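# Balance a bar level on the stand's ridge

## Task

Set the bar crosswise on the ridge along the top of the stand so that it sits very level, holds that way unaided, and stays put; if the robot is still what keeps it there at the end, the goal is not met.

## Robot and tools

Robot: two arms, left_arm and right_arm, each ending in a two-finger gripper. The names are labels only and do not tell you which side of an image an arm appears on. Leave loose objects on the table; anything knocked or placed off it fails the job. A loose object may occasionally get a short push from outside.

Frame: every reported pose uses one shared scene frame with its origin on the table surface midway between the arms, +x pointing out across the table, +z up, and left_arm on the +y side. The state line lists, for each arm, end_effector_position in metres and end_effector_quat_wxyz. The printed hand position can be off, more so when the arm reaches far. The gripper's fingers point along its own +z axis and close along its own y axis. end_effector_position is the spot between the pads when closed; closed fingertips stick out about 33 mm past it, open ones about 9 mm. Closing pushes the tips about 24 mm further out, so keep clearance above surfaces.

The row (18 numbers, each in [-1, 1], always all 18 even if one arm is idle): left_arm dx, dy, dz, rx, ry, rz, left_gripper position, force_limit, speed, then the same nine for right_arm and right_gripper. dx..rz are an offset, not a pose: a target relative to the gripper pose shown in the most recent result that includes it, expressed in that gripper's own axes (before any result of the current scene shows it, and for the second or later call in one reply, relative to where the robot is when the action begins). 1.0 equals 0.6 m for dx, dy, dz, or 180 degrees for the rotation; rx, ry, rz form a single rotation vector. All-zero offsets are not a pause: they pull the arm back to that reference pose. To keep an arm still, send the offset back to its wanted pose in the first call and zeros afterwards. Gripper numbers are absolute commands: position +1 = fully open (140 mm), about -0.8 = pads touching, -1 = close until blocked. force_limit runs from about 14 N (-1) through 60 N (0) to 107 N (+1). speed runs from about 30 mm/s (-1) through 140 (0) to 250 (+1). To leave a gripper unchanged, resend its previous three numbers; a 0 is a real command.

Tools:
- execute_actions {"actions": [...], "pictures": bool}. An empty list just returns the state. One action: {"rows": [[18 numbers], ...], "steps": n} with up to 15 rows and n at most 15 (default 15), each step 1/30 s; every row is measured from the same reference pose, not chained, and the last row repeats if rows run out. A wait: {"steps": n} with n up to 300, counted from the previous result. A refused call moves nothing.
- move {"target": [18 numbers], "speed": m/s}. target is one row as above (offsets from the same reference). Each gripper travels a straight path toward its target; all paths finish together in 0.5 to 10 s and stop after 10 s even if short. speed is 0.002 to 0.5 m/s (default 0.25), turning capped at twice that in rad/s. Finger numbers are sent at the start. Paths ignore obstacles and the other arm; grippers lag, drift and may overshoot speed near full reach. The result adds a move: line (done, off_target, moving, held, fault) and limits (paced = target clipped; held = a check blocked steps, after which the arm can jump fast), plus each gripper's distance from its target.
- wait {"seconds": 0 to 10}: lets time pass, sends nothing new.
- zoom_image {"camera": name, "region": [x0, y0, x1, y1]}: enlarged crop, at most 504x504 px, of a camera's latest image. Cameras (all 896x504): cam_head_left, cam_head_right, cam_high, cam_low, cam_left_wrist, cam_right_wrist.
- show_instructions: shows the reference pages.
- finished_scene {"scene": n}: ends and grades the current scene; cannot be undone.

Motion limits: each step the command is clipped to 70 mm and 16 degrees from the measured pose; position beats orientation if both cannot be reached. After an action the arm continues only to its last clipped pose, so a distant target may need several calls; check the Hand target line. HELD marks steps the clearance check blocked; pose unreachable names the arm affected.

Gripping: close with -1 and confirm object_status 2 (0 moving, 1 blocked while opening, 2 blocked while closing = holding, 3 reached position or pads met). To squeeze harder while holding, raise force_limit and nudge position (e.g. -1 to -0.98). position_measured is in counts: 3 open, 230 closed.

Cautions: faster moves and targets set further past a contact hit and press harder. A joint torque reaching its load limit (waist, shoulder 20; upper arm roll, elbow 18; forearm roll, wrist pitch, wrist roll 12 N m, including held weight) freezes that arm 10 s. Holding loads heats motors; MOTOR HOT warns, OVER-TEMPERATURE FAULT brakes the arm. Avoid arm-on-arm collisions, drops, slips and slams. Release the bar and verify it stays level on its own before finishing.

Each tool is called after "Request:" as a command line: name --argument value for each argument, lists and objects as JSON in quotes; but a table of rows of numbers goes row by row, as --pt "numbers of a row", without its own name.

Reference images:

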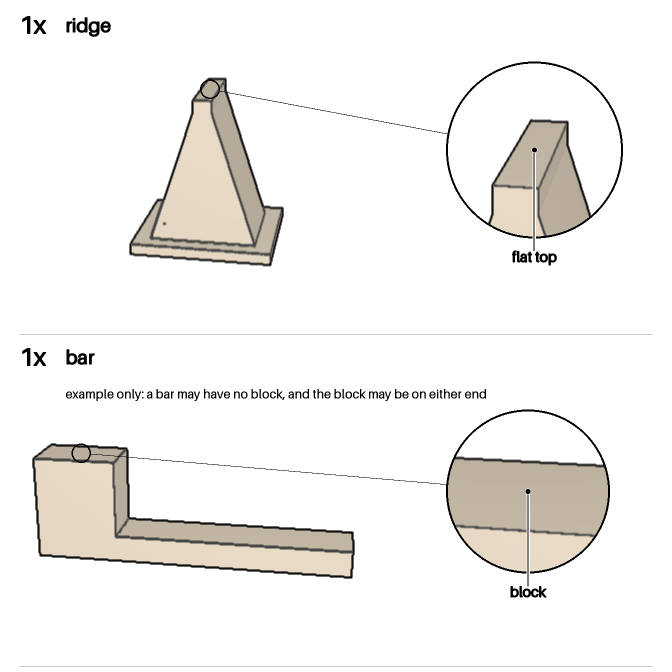

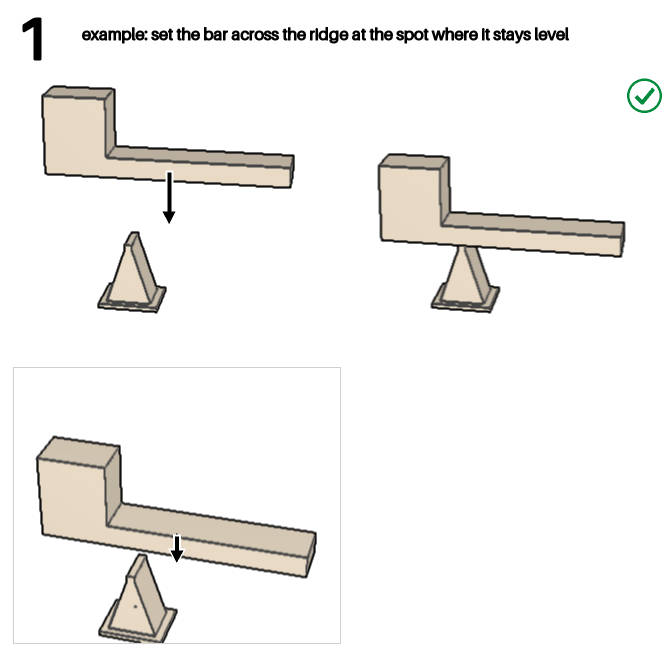

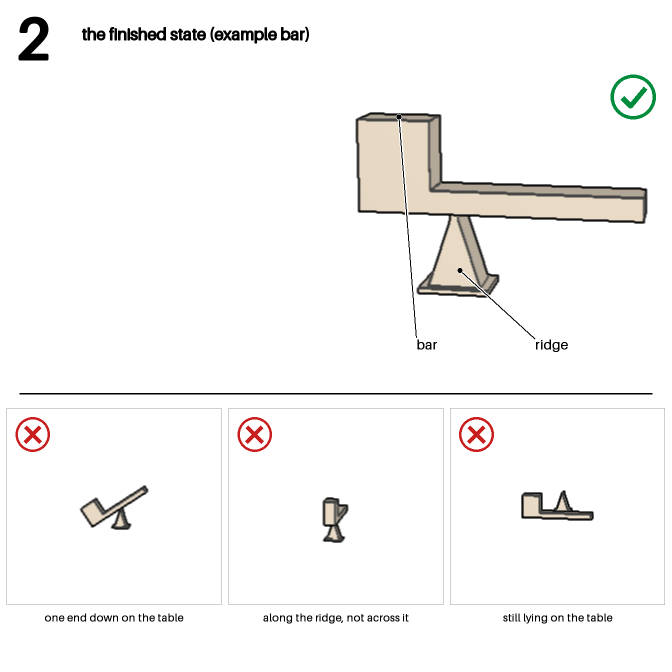

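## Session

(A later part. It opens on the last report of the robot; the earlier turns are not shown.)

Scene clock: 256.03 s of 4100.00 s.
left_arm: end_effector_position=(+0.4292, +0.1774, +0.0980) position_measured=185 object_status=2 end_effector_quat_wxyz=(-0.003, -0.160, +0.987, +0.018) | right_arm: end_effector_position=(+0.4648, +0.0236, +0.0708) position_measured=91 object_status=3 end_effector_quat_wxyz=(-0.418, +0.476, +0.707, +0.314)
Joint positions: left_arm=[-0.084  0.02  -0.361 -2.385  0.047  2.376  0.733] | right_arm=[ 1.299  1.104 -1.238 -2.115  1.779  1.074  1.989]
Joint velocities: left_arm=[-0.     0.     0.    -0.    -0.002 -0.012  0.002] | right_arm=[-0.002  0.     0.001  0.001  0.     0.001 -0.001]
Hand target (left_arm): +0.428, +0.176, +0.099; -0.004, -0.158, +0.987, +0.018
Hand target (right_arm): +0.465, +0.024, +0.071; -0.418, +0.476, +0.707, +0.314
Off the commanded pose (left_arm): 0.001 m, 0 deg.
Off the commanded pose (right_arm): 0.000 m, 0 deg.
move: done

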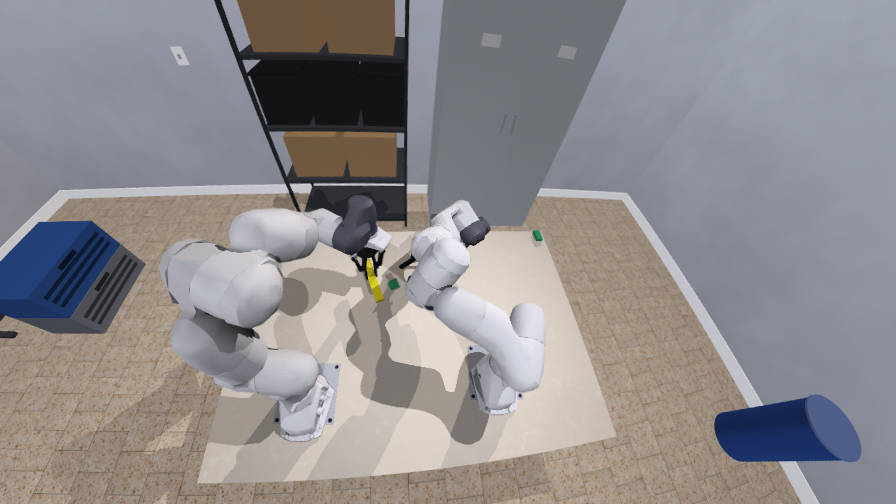

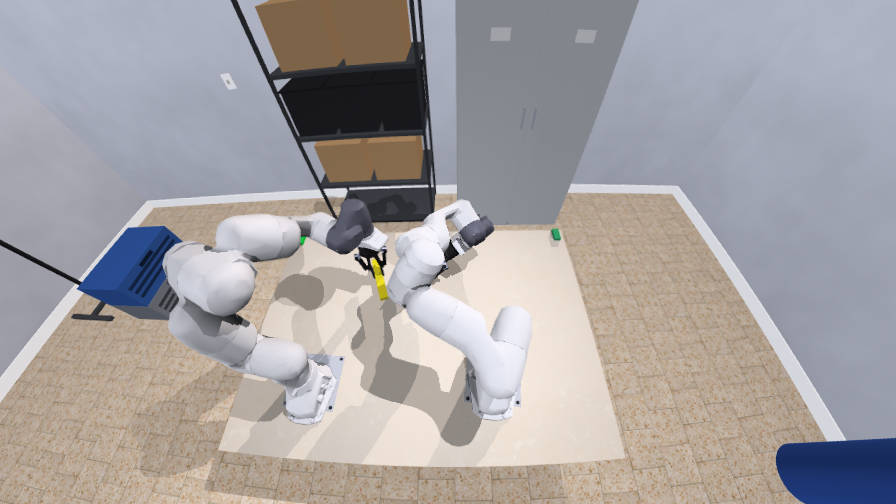

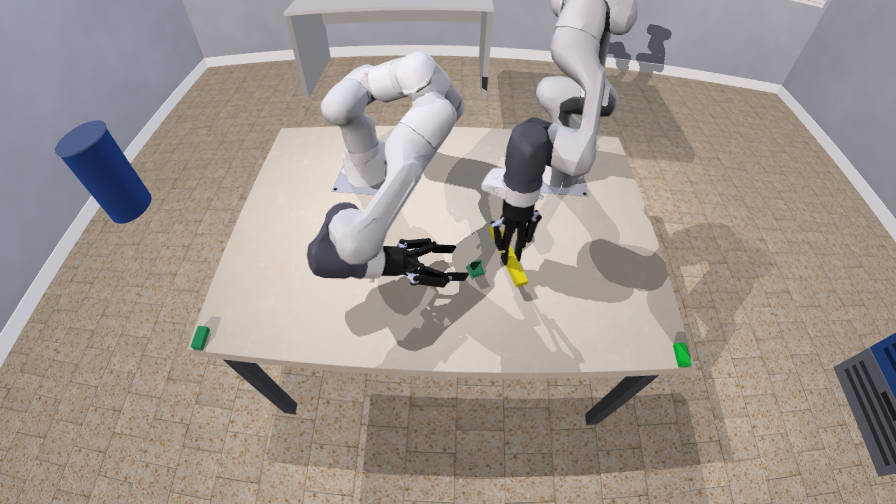

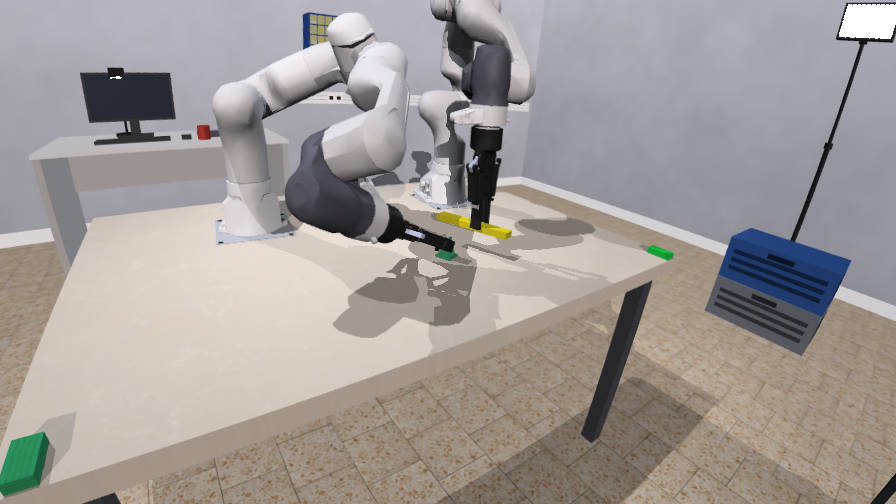

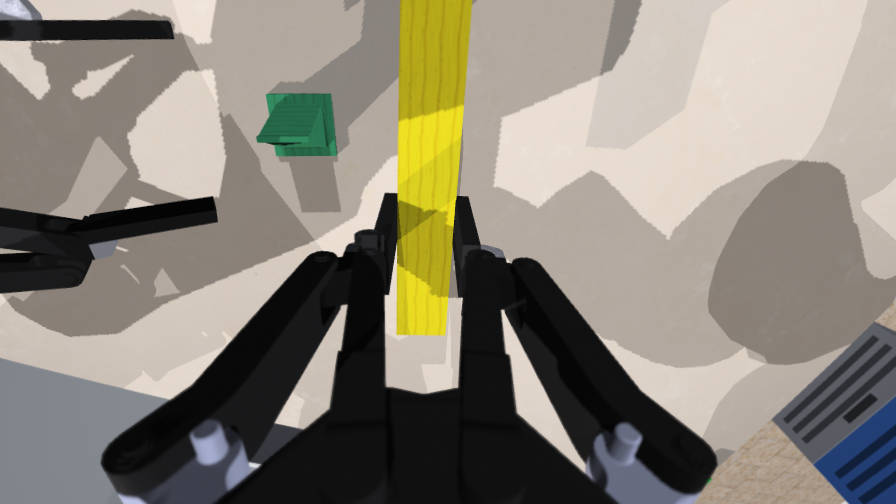

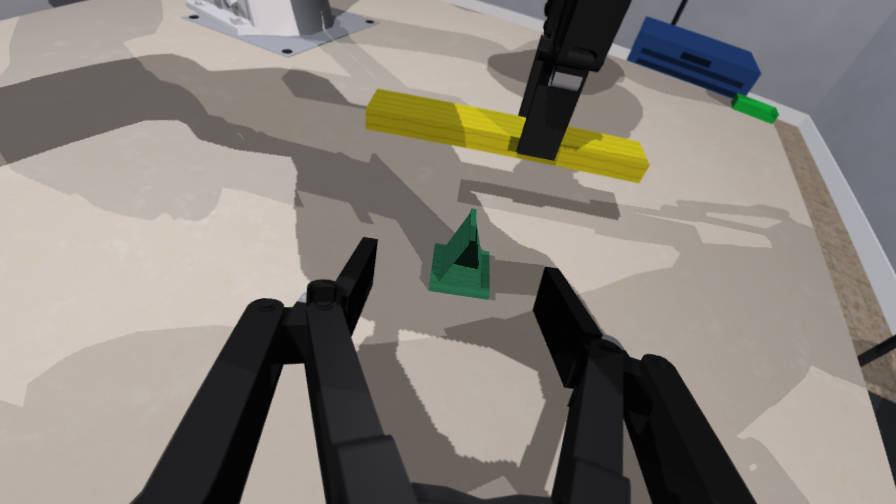

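Request:
move --target '[0.0617,-0.1275,0.01,0,0,0,-1,0,-0.3,0,0,0,0,0,0,0.3,0,0]' --speed 0.06

Request:
move --target '[0,0,0.009,0,0,0,-1,0,-0.3,0,0,0,0,0,0,0.3,0,0]' --speed 0.006

Scene clock: 262.40 s of 4100.00 s.
left_arm: end_effector_position=(+0.4173, +0.0932, +0.0884) position_measured=185 object_status=2 end_effector_quat_wxyz=(-0.004, -0.154, +0.988, +0.018) | right_arm: end_effector_position=(+0.4648, +0.0236, +0.0708) position_measured=91 object_status=3 end_effector_quat_wxyz=(-0.418, +0.476, +0.707, +0.314)
Joint positions: left_arm=[-0.191  0.139 -0.408 -2.269  0.106  2.363  0.551] | right_arm=[ 1.299  1.104 -1.238 -2.115  1.779  1.074  1.989]
Joint velocities: left_arm=[-0.     0.001  0.003  0.002  0.001 -0.003 -0.037] | right_arm=[-0.001  0.001 -0.     0.001 -0.001  0.001 -0.001]
Hand target (left_arm): +0.418, +0.094, +0.089; -0.003, -0.160, +0.987, +0.019
Hand target (right_arm): +0.465, +0.024, +0.071; -0.418, +0.476, +0.707, +0.314
Off the commanded pose (left_arm): 0.001 m, 1 deg.
Off the commanded pose (right_arm): 0.000 m, 0 deg.
After step 90, 1.50 s passed at rest.
move: done

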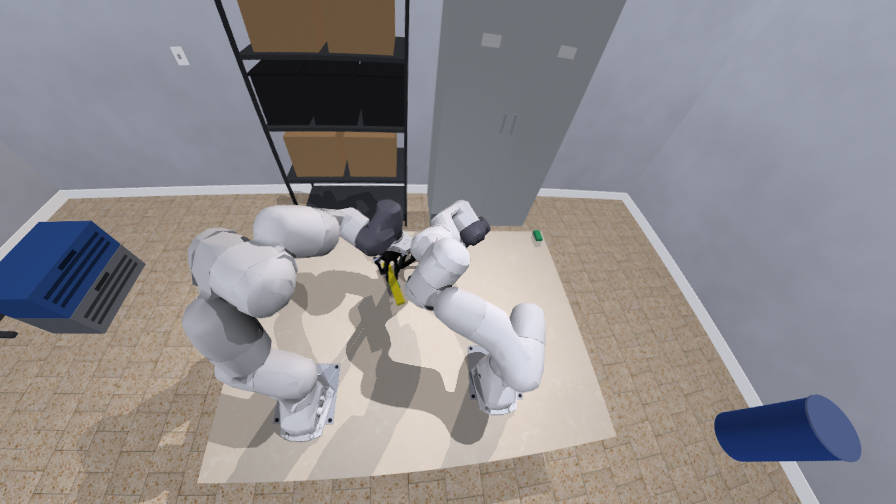

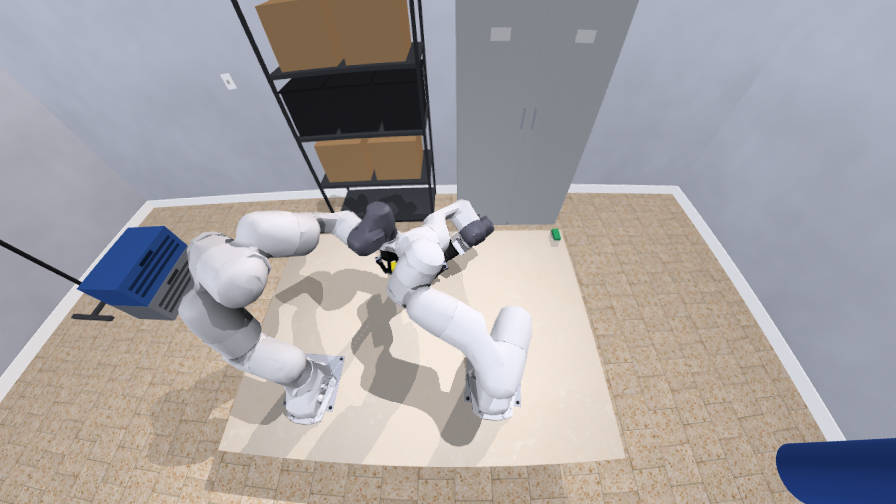

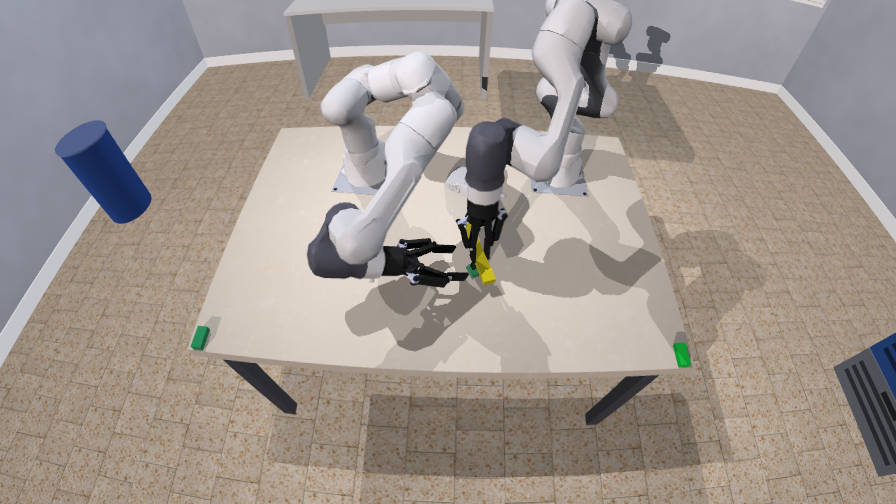

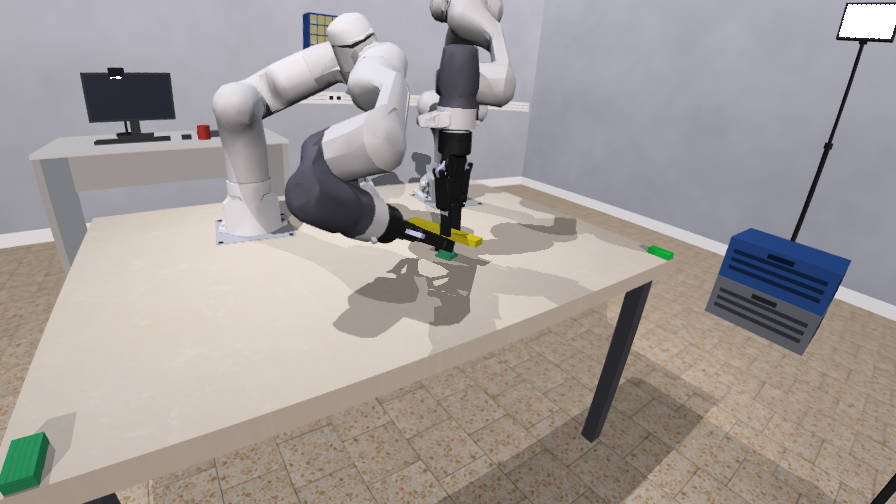

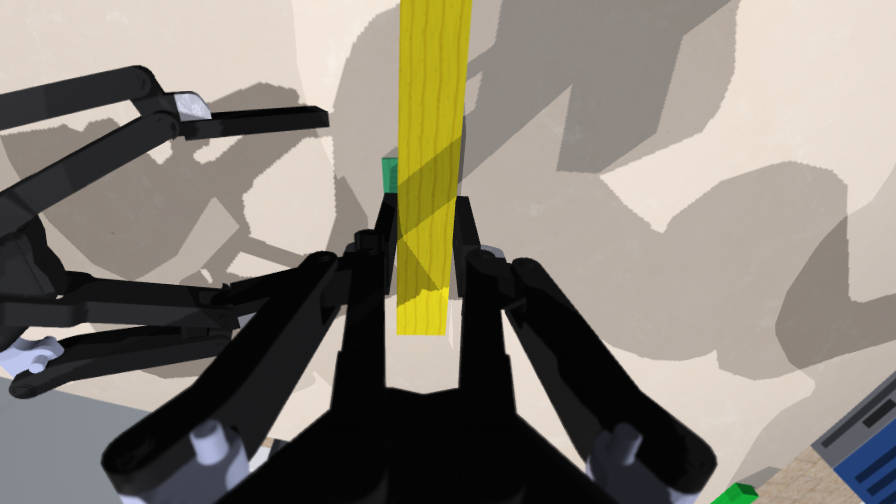

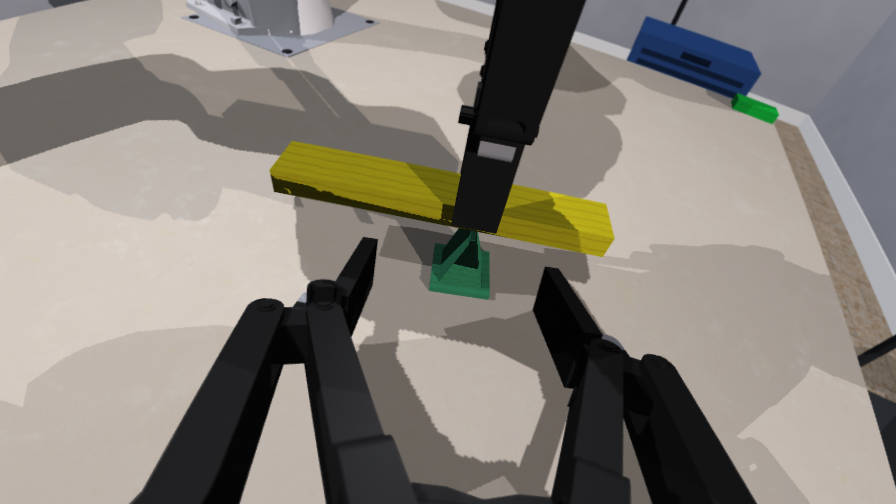

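Scene clock: 263.53 s of 4100.00 s.
left_arm: end_effector_position=(+0.4180, +0.0924, +0.0864) position_measured=185 object_status=2 end_effector_quat_wxyz=(-0.003, -0.154, +0.988, +0.017) | right_arm: end_effector_position=(+0.4648, +0.0236, +0.0708) position_measured=91 object_status=3 end_effector_quat_wxyz=(-0.418, +0.476, +0.707, +0.314)
Joint positions: left_arm=[-0.191  0.144 -0.408 -2.27   0.109  2.371  0.55 ] | right_arm=[ 1.299  1.104 -1.238 -2.115  1.779  1.074  1.989]
Joint velocities: left_arm=[ 0.001  0.001 -0.001  0.     0.002  0.001 -0.003] | right_arm=[-0.     0.001 -0.     0.    -0.002 -0.001 -0.   ]
Hand target (left_arm): +0.417, +0.093, +0.083; -0.004, -0.154, +0.988, +0.018
Hand target (right_arm): +0.465, +0.024, +0.071; -0.418, +0.476, +0.707, +0.314
Off the commanded pose (left_arm): 0.004 m, 0 deg.
Off the commanded pose (right_arm): 0.000 m, 0 deg.
move: off_target (left_arm)

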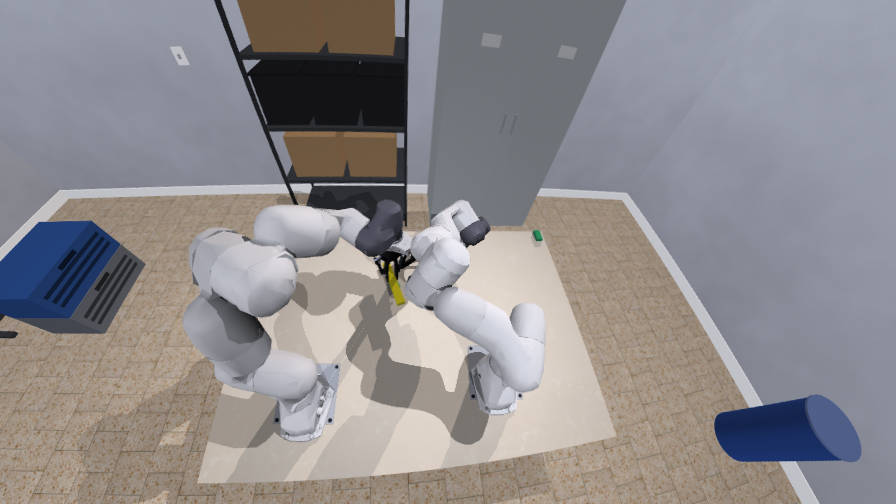

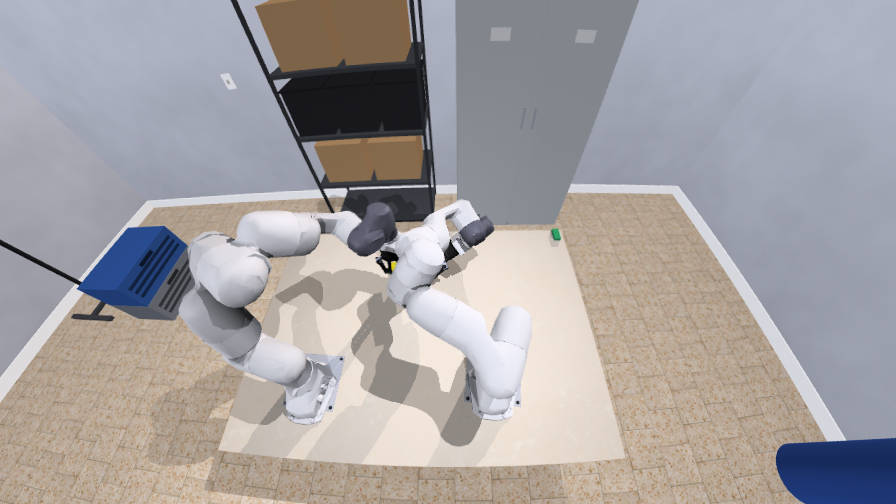

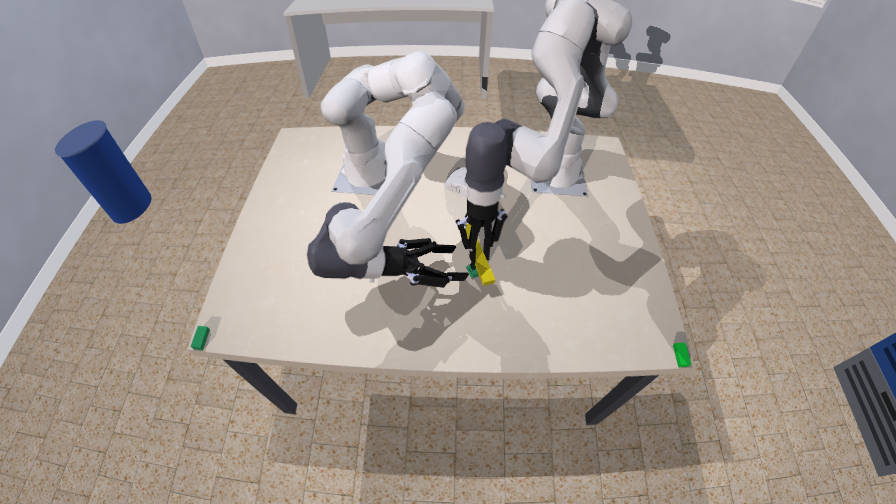

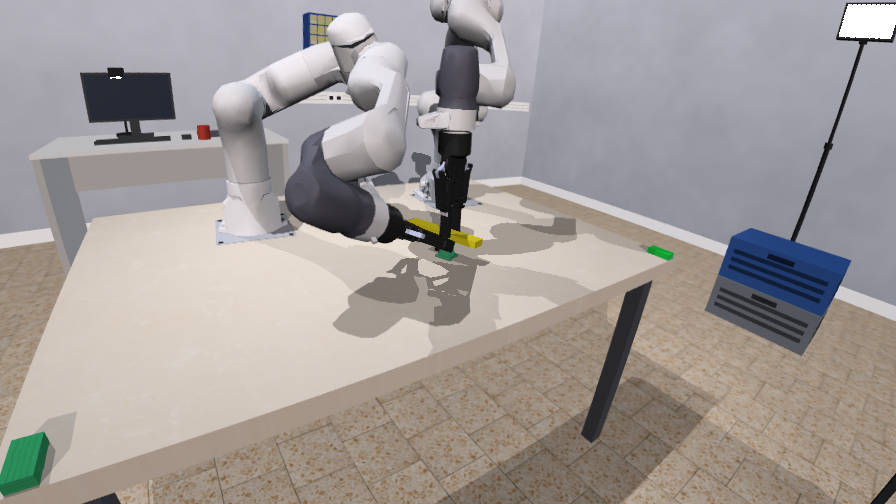

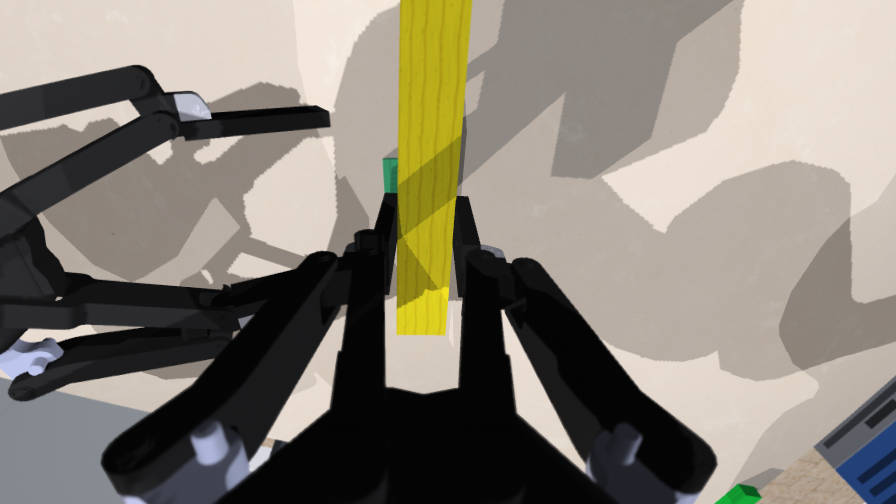

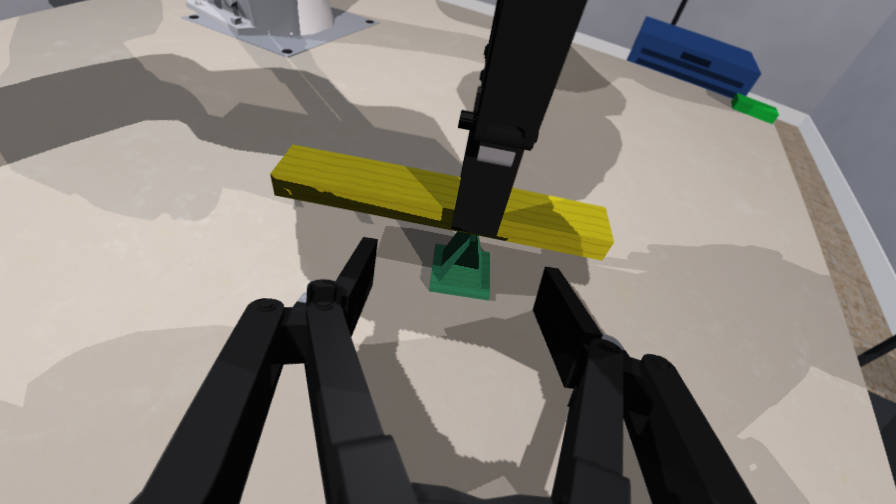

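Request:
execute_actions --actions '[{"rows":[[0,0,0,0,0,0,-1,0,-0.3,0,0,0,0,0,0,0.3,0,0],[0,0,0,0,0,0,-1,0,-0.3,0,0,0,0,0,0,0.3,0,0],[0,0,0,0,0,0,-1,0,-0.3,0,0,0,0,0,0,0.3,0,0],[0,0,0,0,0,0,-1,0,-0.3,0,0,0,0,0,0,0.3,0,0],[0,0,0,0,0,0,-0.4,0,-0.5,0,0,0,0,0,0,0.3,0,0],[0,0,0,0,0,0,-0.4,0,-0.5,0,0,0,0,0,0,0.3,0,0],[0,0,0,0,0,0,-0.4,0,-0.5,0,0,0,0,0,0,0.3,0,0],[0,0,0,0,0,0,-0.4,0,-0.5,0,0,0,0,0,0,0.3,0,0],[0,0,0,0,0,0,-0.4,0,-0.5,0,0,0,0,0,0,0.3,0,0],[0,0,0,0,0,0,-1,0,-0.3,0,0,0,0,0,0,0.3,0,0]],"steps":15}]'

Scene clock: 268.03 s of 4100.00 s.
left_arm: end_effector_position=(+0.4182, +0.0923, +0.0864) position_measured=185 object_status=0 end_effector_quat_wxyz=(-0.003, -0.154, +0.988, +0.017) | right_arm: end_effector_position=(+0.4648, +0.0236, +0.0708) position_measured=91 object_status=3 end_effector_quat_wxyz=(-0.418, +0.476, +0.707, +0.314)
Joint positions: left_arm=[-0.191  0.144 -0.408 -2.27   0.109  2.371  0.55 ] | right_arm=[ 1.299  1.104 -1.238 -2.115  1.779  1.074  1.989]
Joint velocities: left_arm=[-0. -0. -0. -0. -0. -0.  0.] | right_arm=[-0.001 -0.001  0.    -0.001  0.001 -0.     0.   ]
Hand target (left_arm): +0.418, +0.092, +0.086; -0.003, -0.154, +0.988, +0.017
Hand target (right_arm): +0.465, +0.024, +0.071; -0.418, +0.476, +0.707, +0.314
Off the commanded pose (left_arm): 0.000 m, 0 deg.
Off the commanded pose (right_arm): 0.000 m, 0 deg.
Steps of this call (steps 1 to 90: nothing new was sent; then 1.00 s passed at rest; steps 91 to 105: all 15 steps of this action). Readings (end_effector_position | what the end effector reports):
91: left_arm (+0.4182, +0.0923, +0.0864) | right_arm (+0.4648, +0.0236, +0.0708) | left_arm position_measured=185 object_status=2 | right_arm position_measured=91 object_status=3
92: left_arm (+0.4182, +0.0923, +0.0864) | right_arm (+0.4648, +0.0236, +0.0708) | left_arm position_measured=185 object_status=2 | right_arm position_measured=91 object_status=3
94: left_arm (+0.4182, +0.0923, +0.0864) | right_arm (+0.4648, +0.0236, +0.0708) | left_arm position_measured=185 object_status=2 | right_arm position_measured=91 object_status=3
98: left_arm (+0.4182, +0.0923, +0.0864) | right_arm (+0.4648, +0.0236, +0.0708) | left_arm position_measured=179 object_status=0 | right_arm position_measured=91 object_status=3
105: the state above

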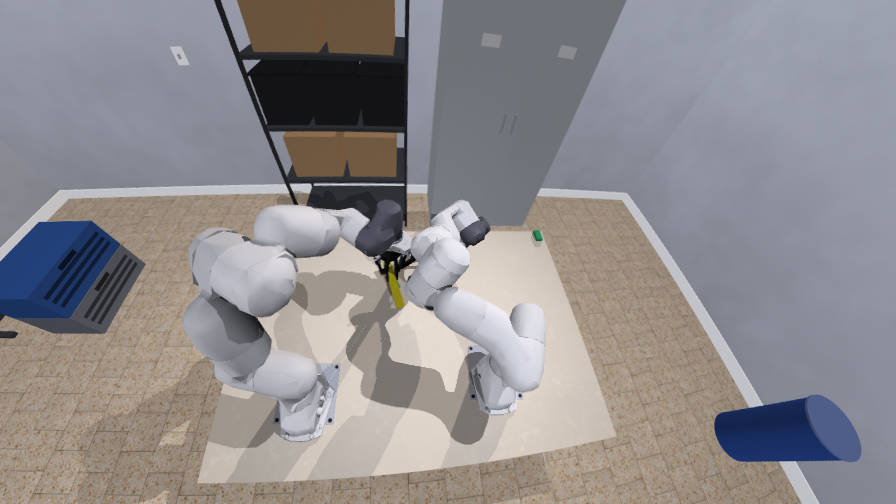

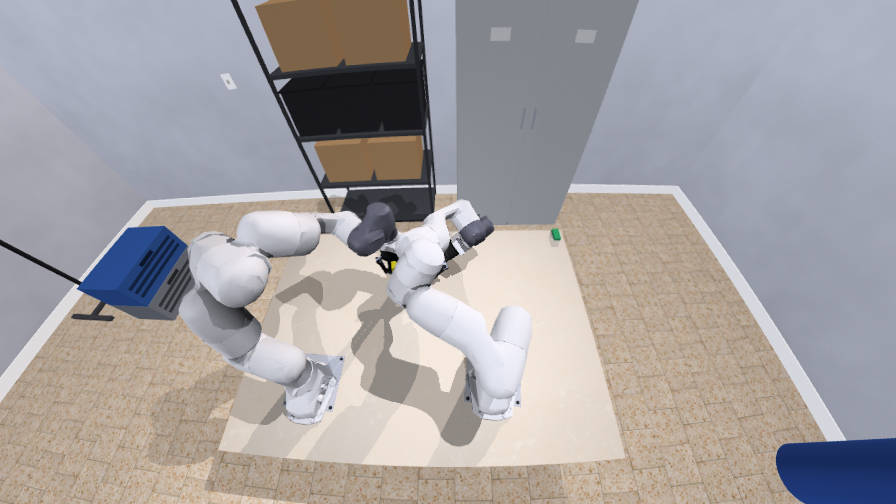

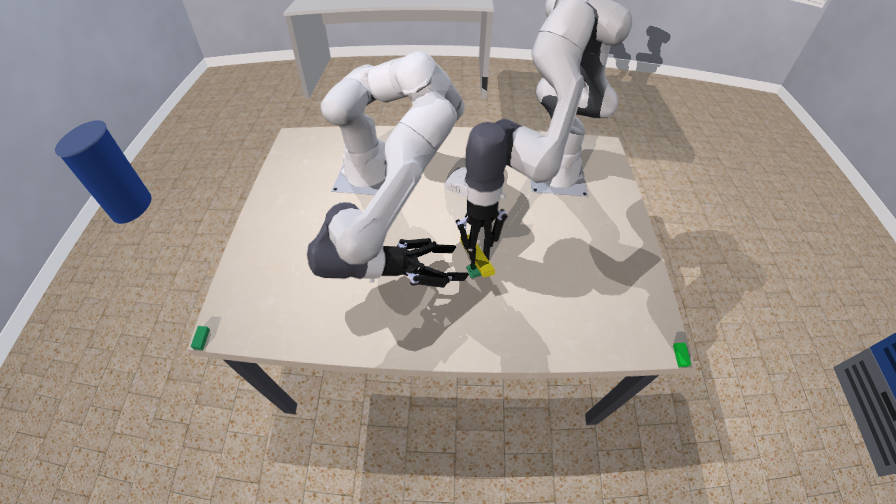

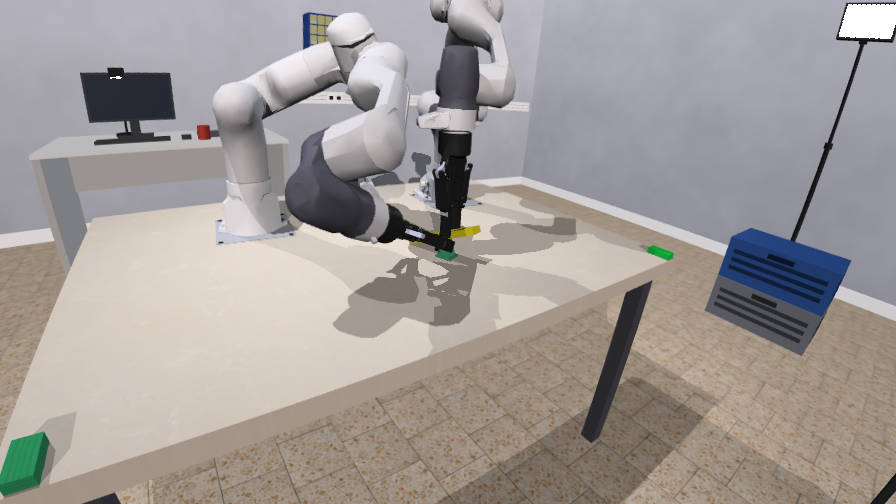

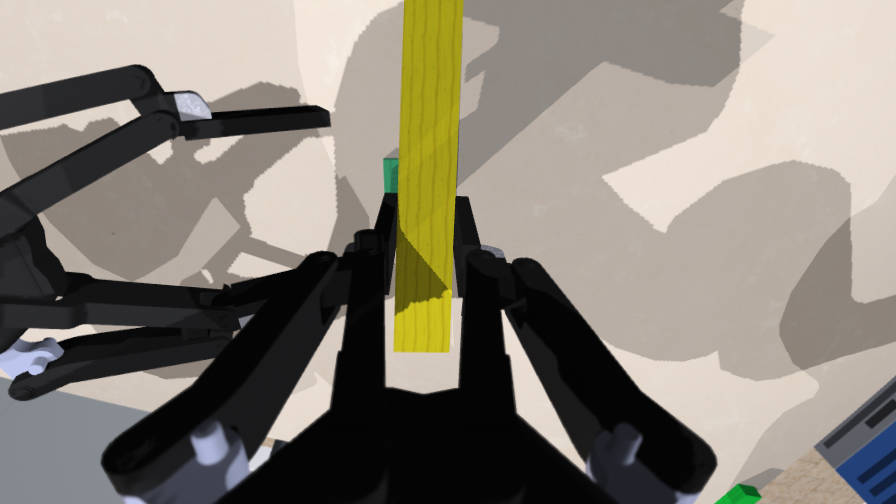

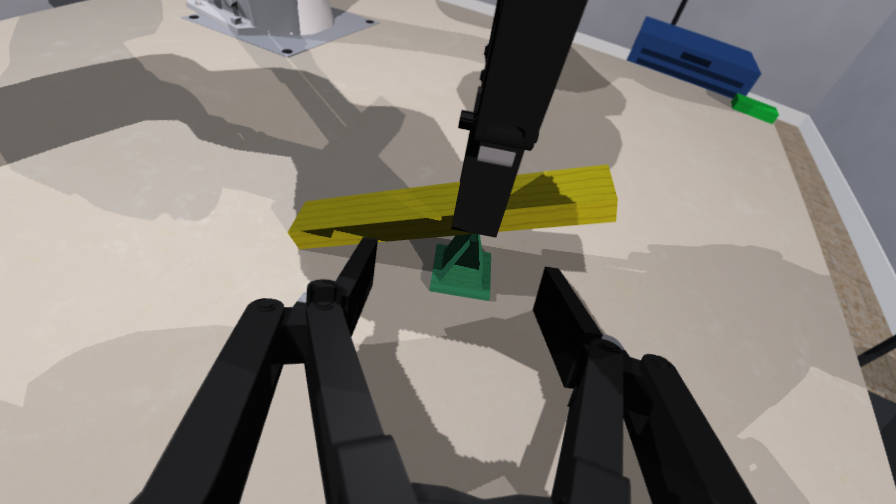

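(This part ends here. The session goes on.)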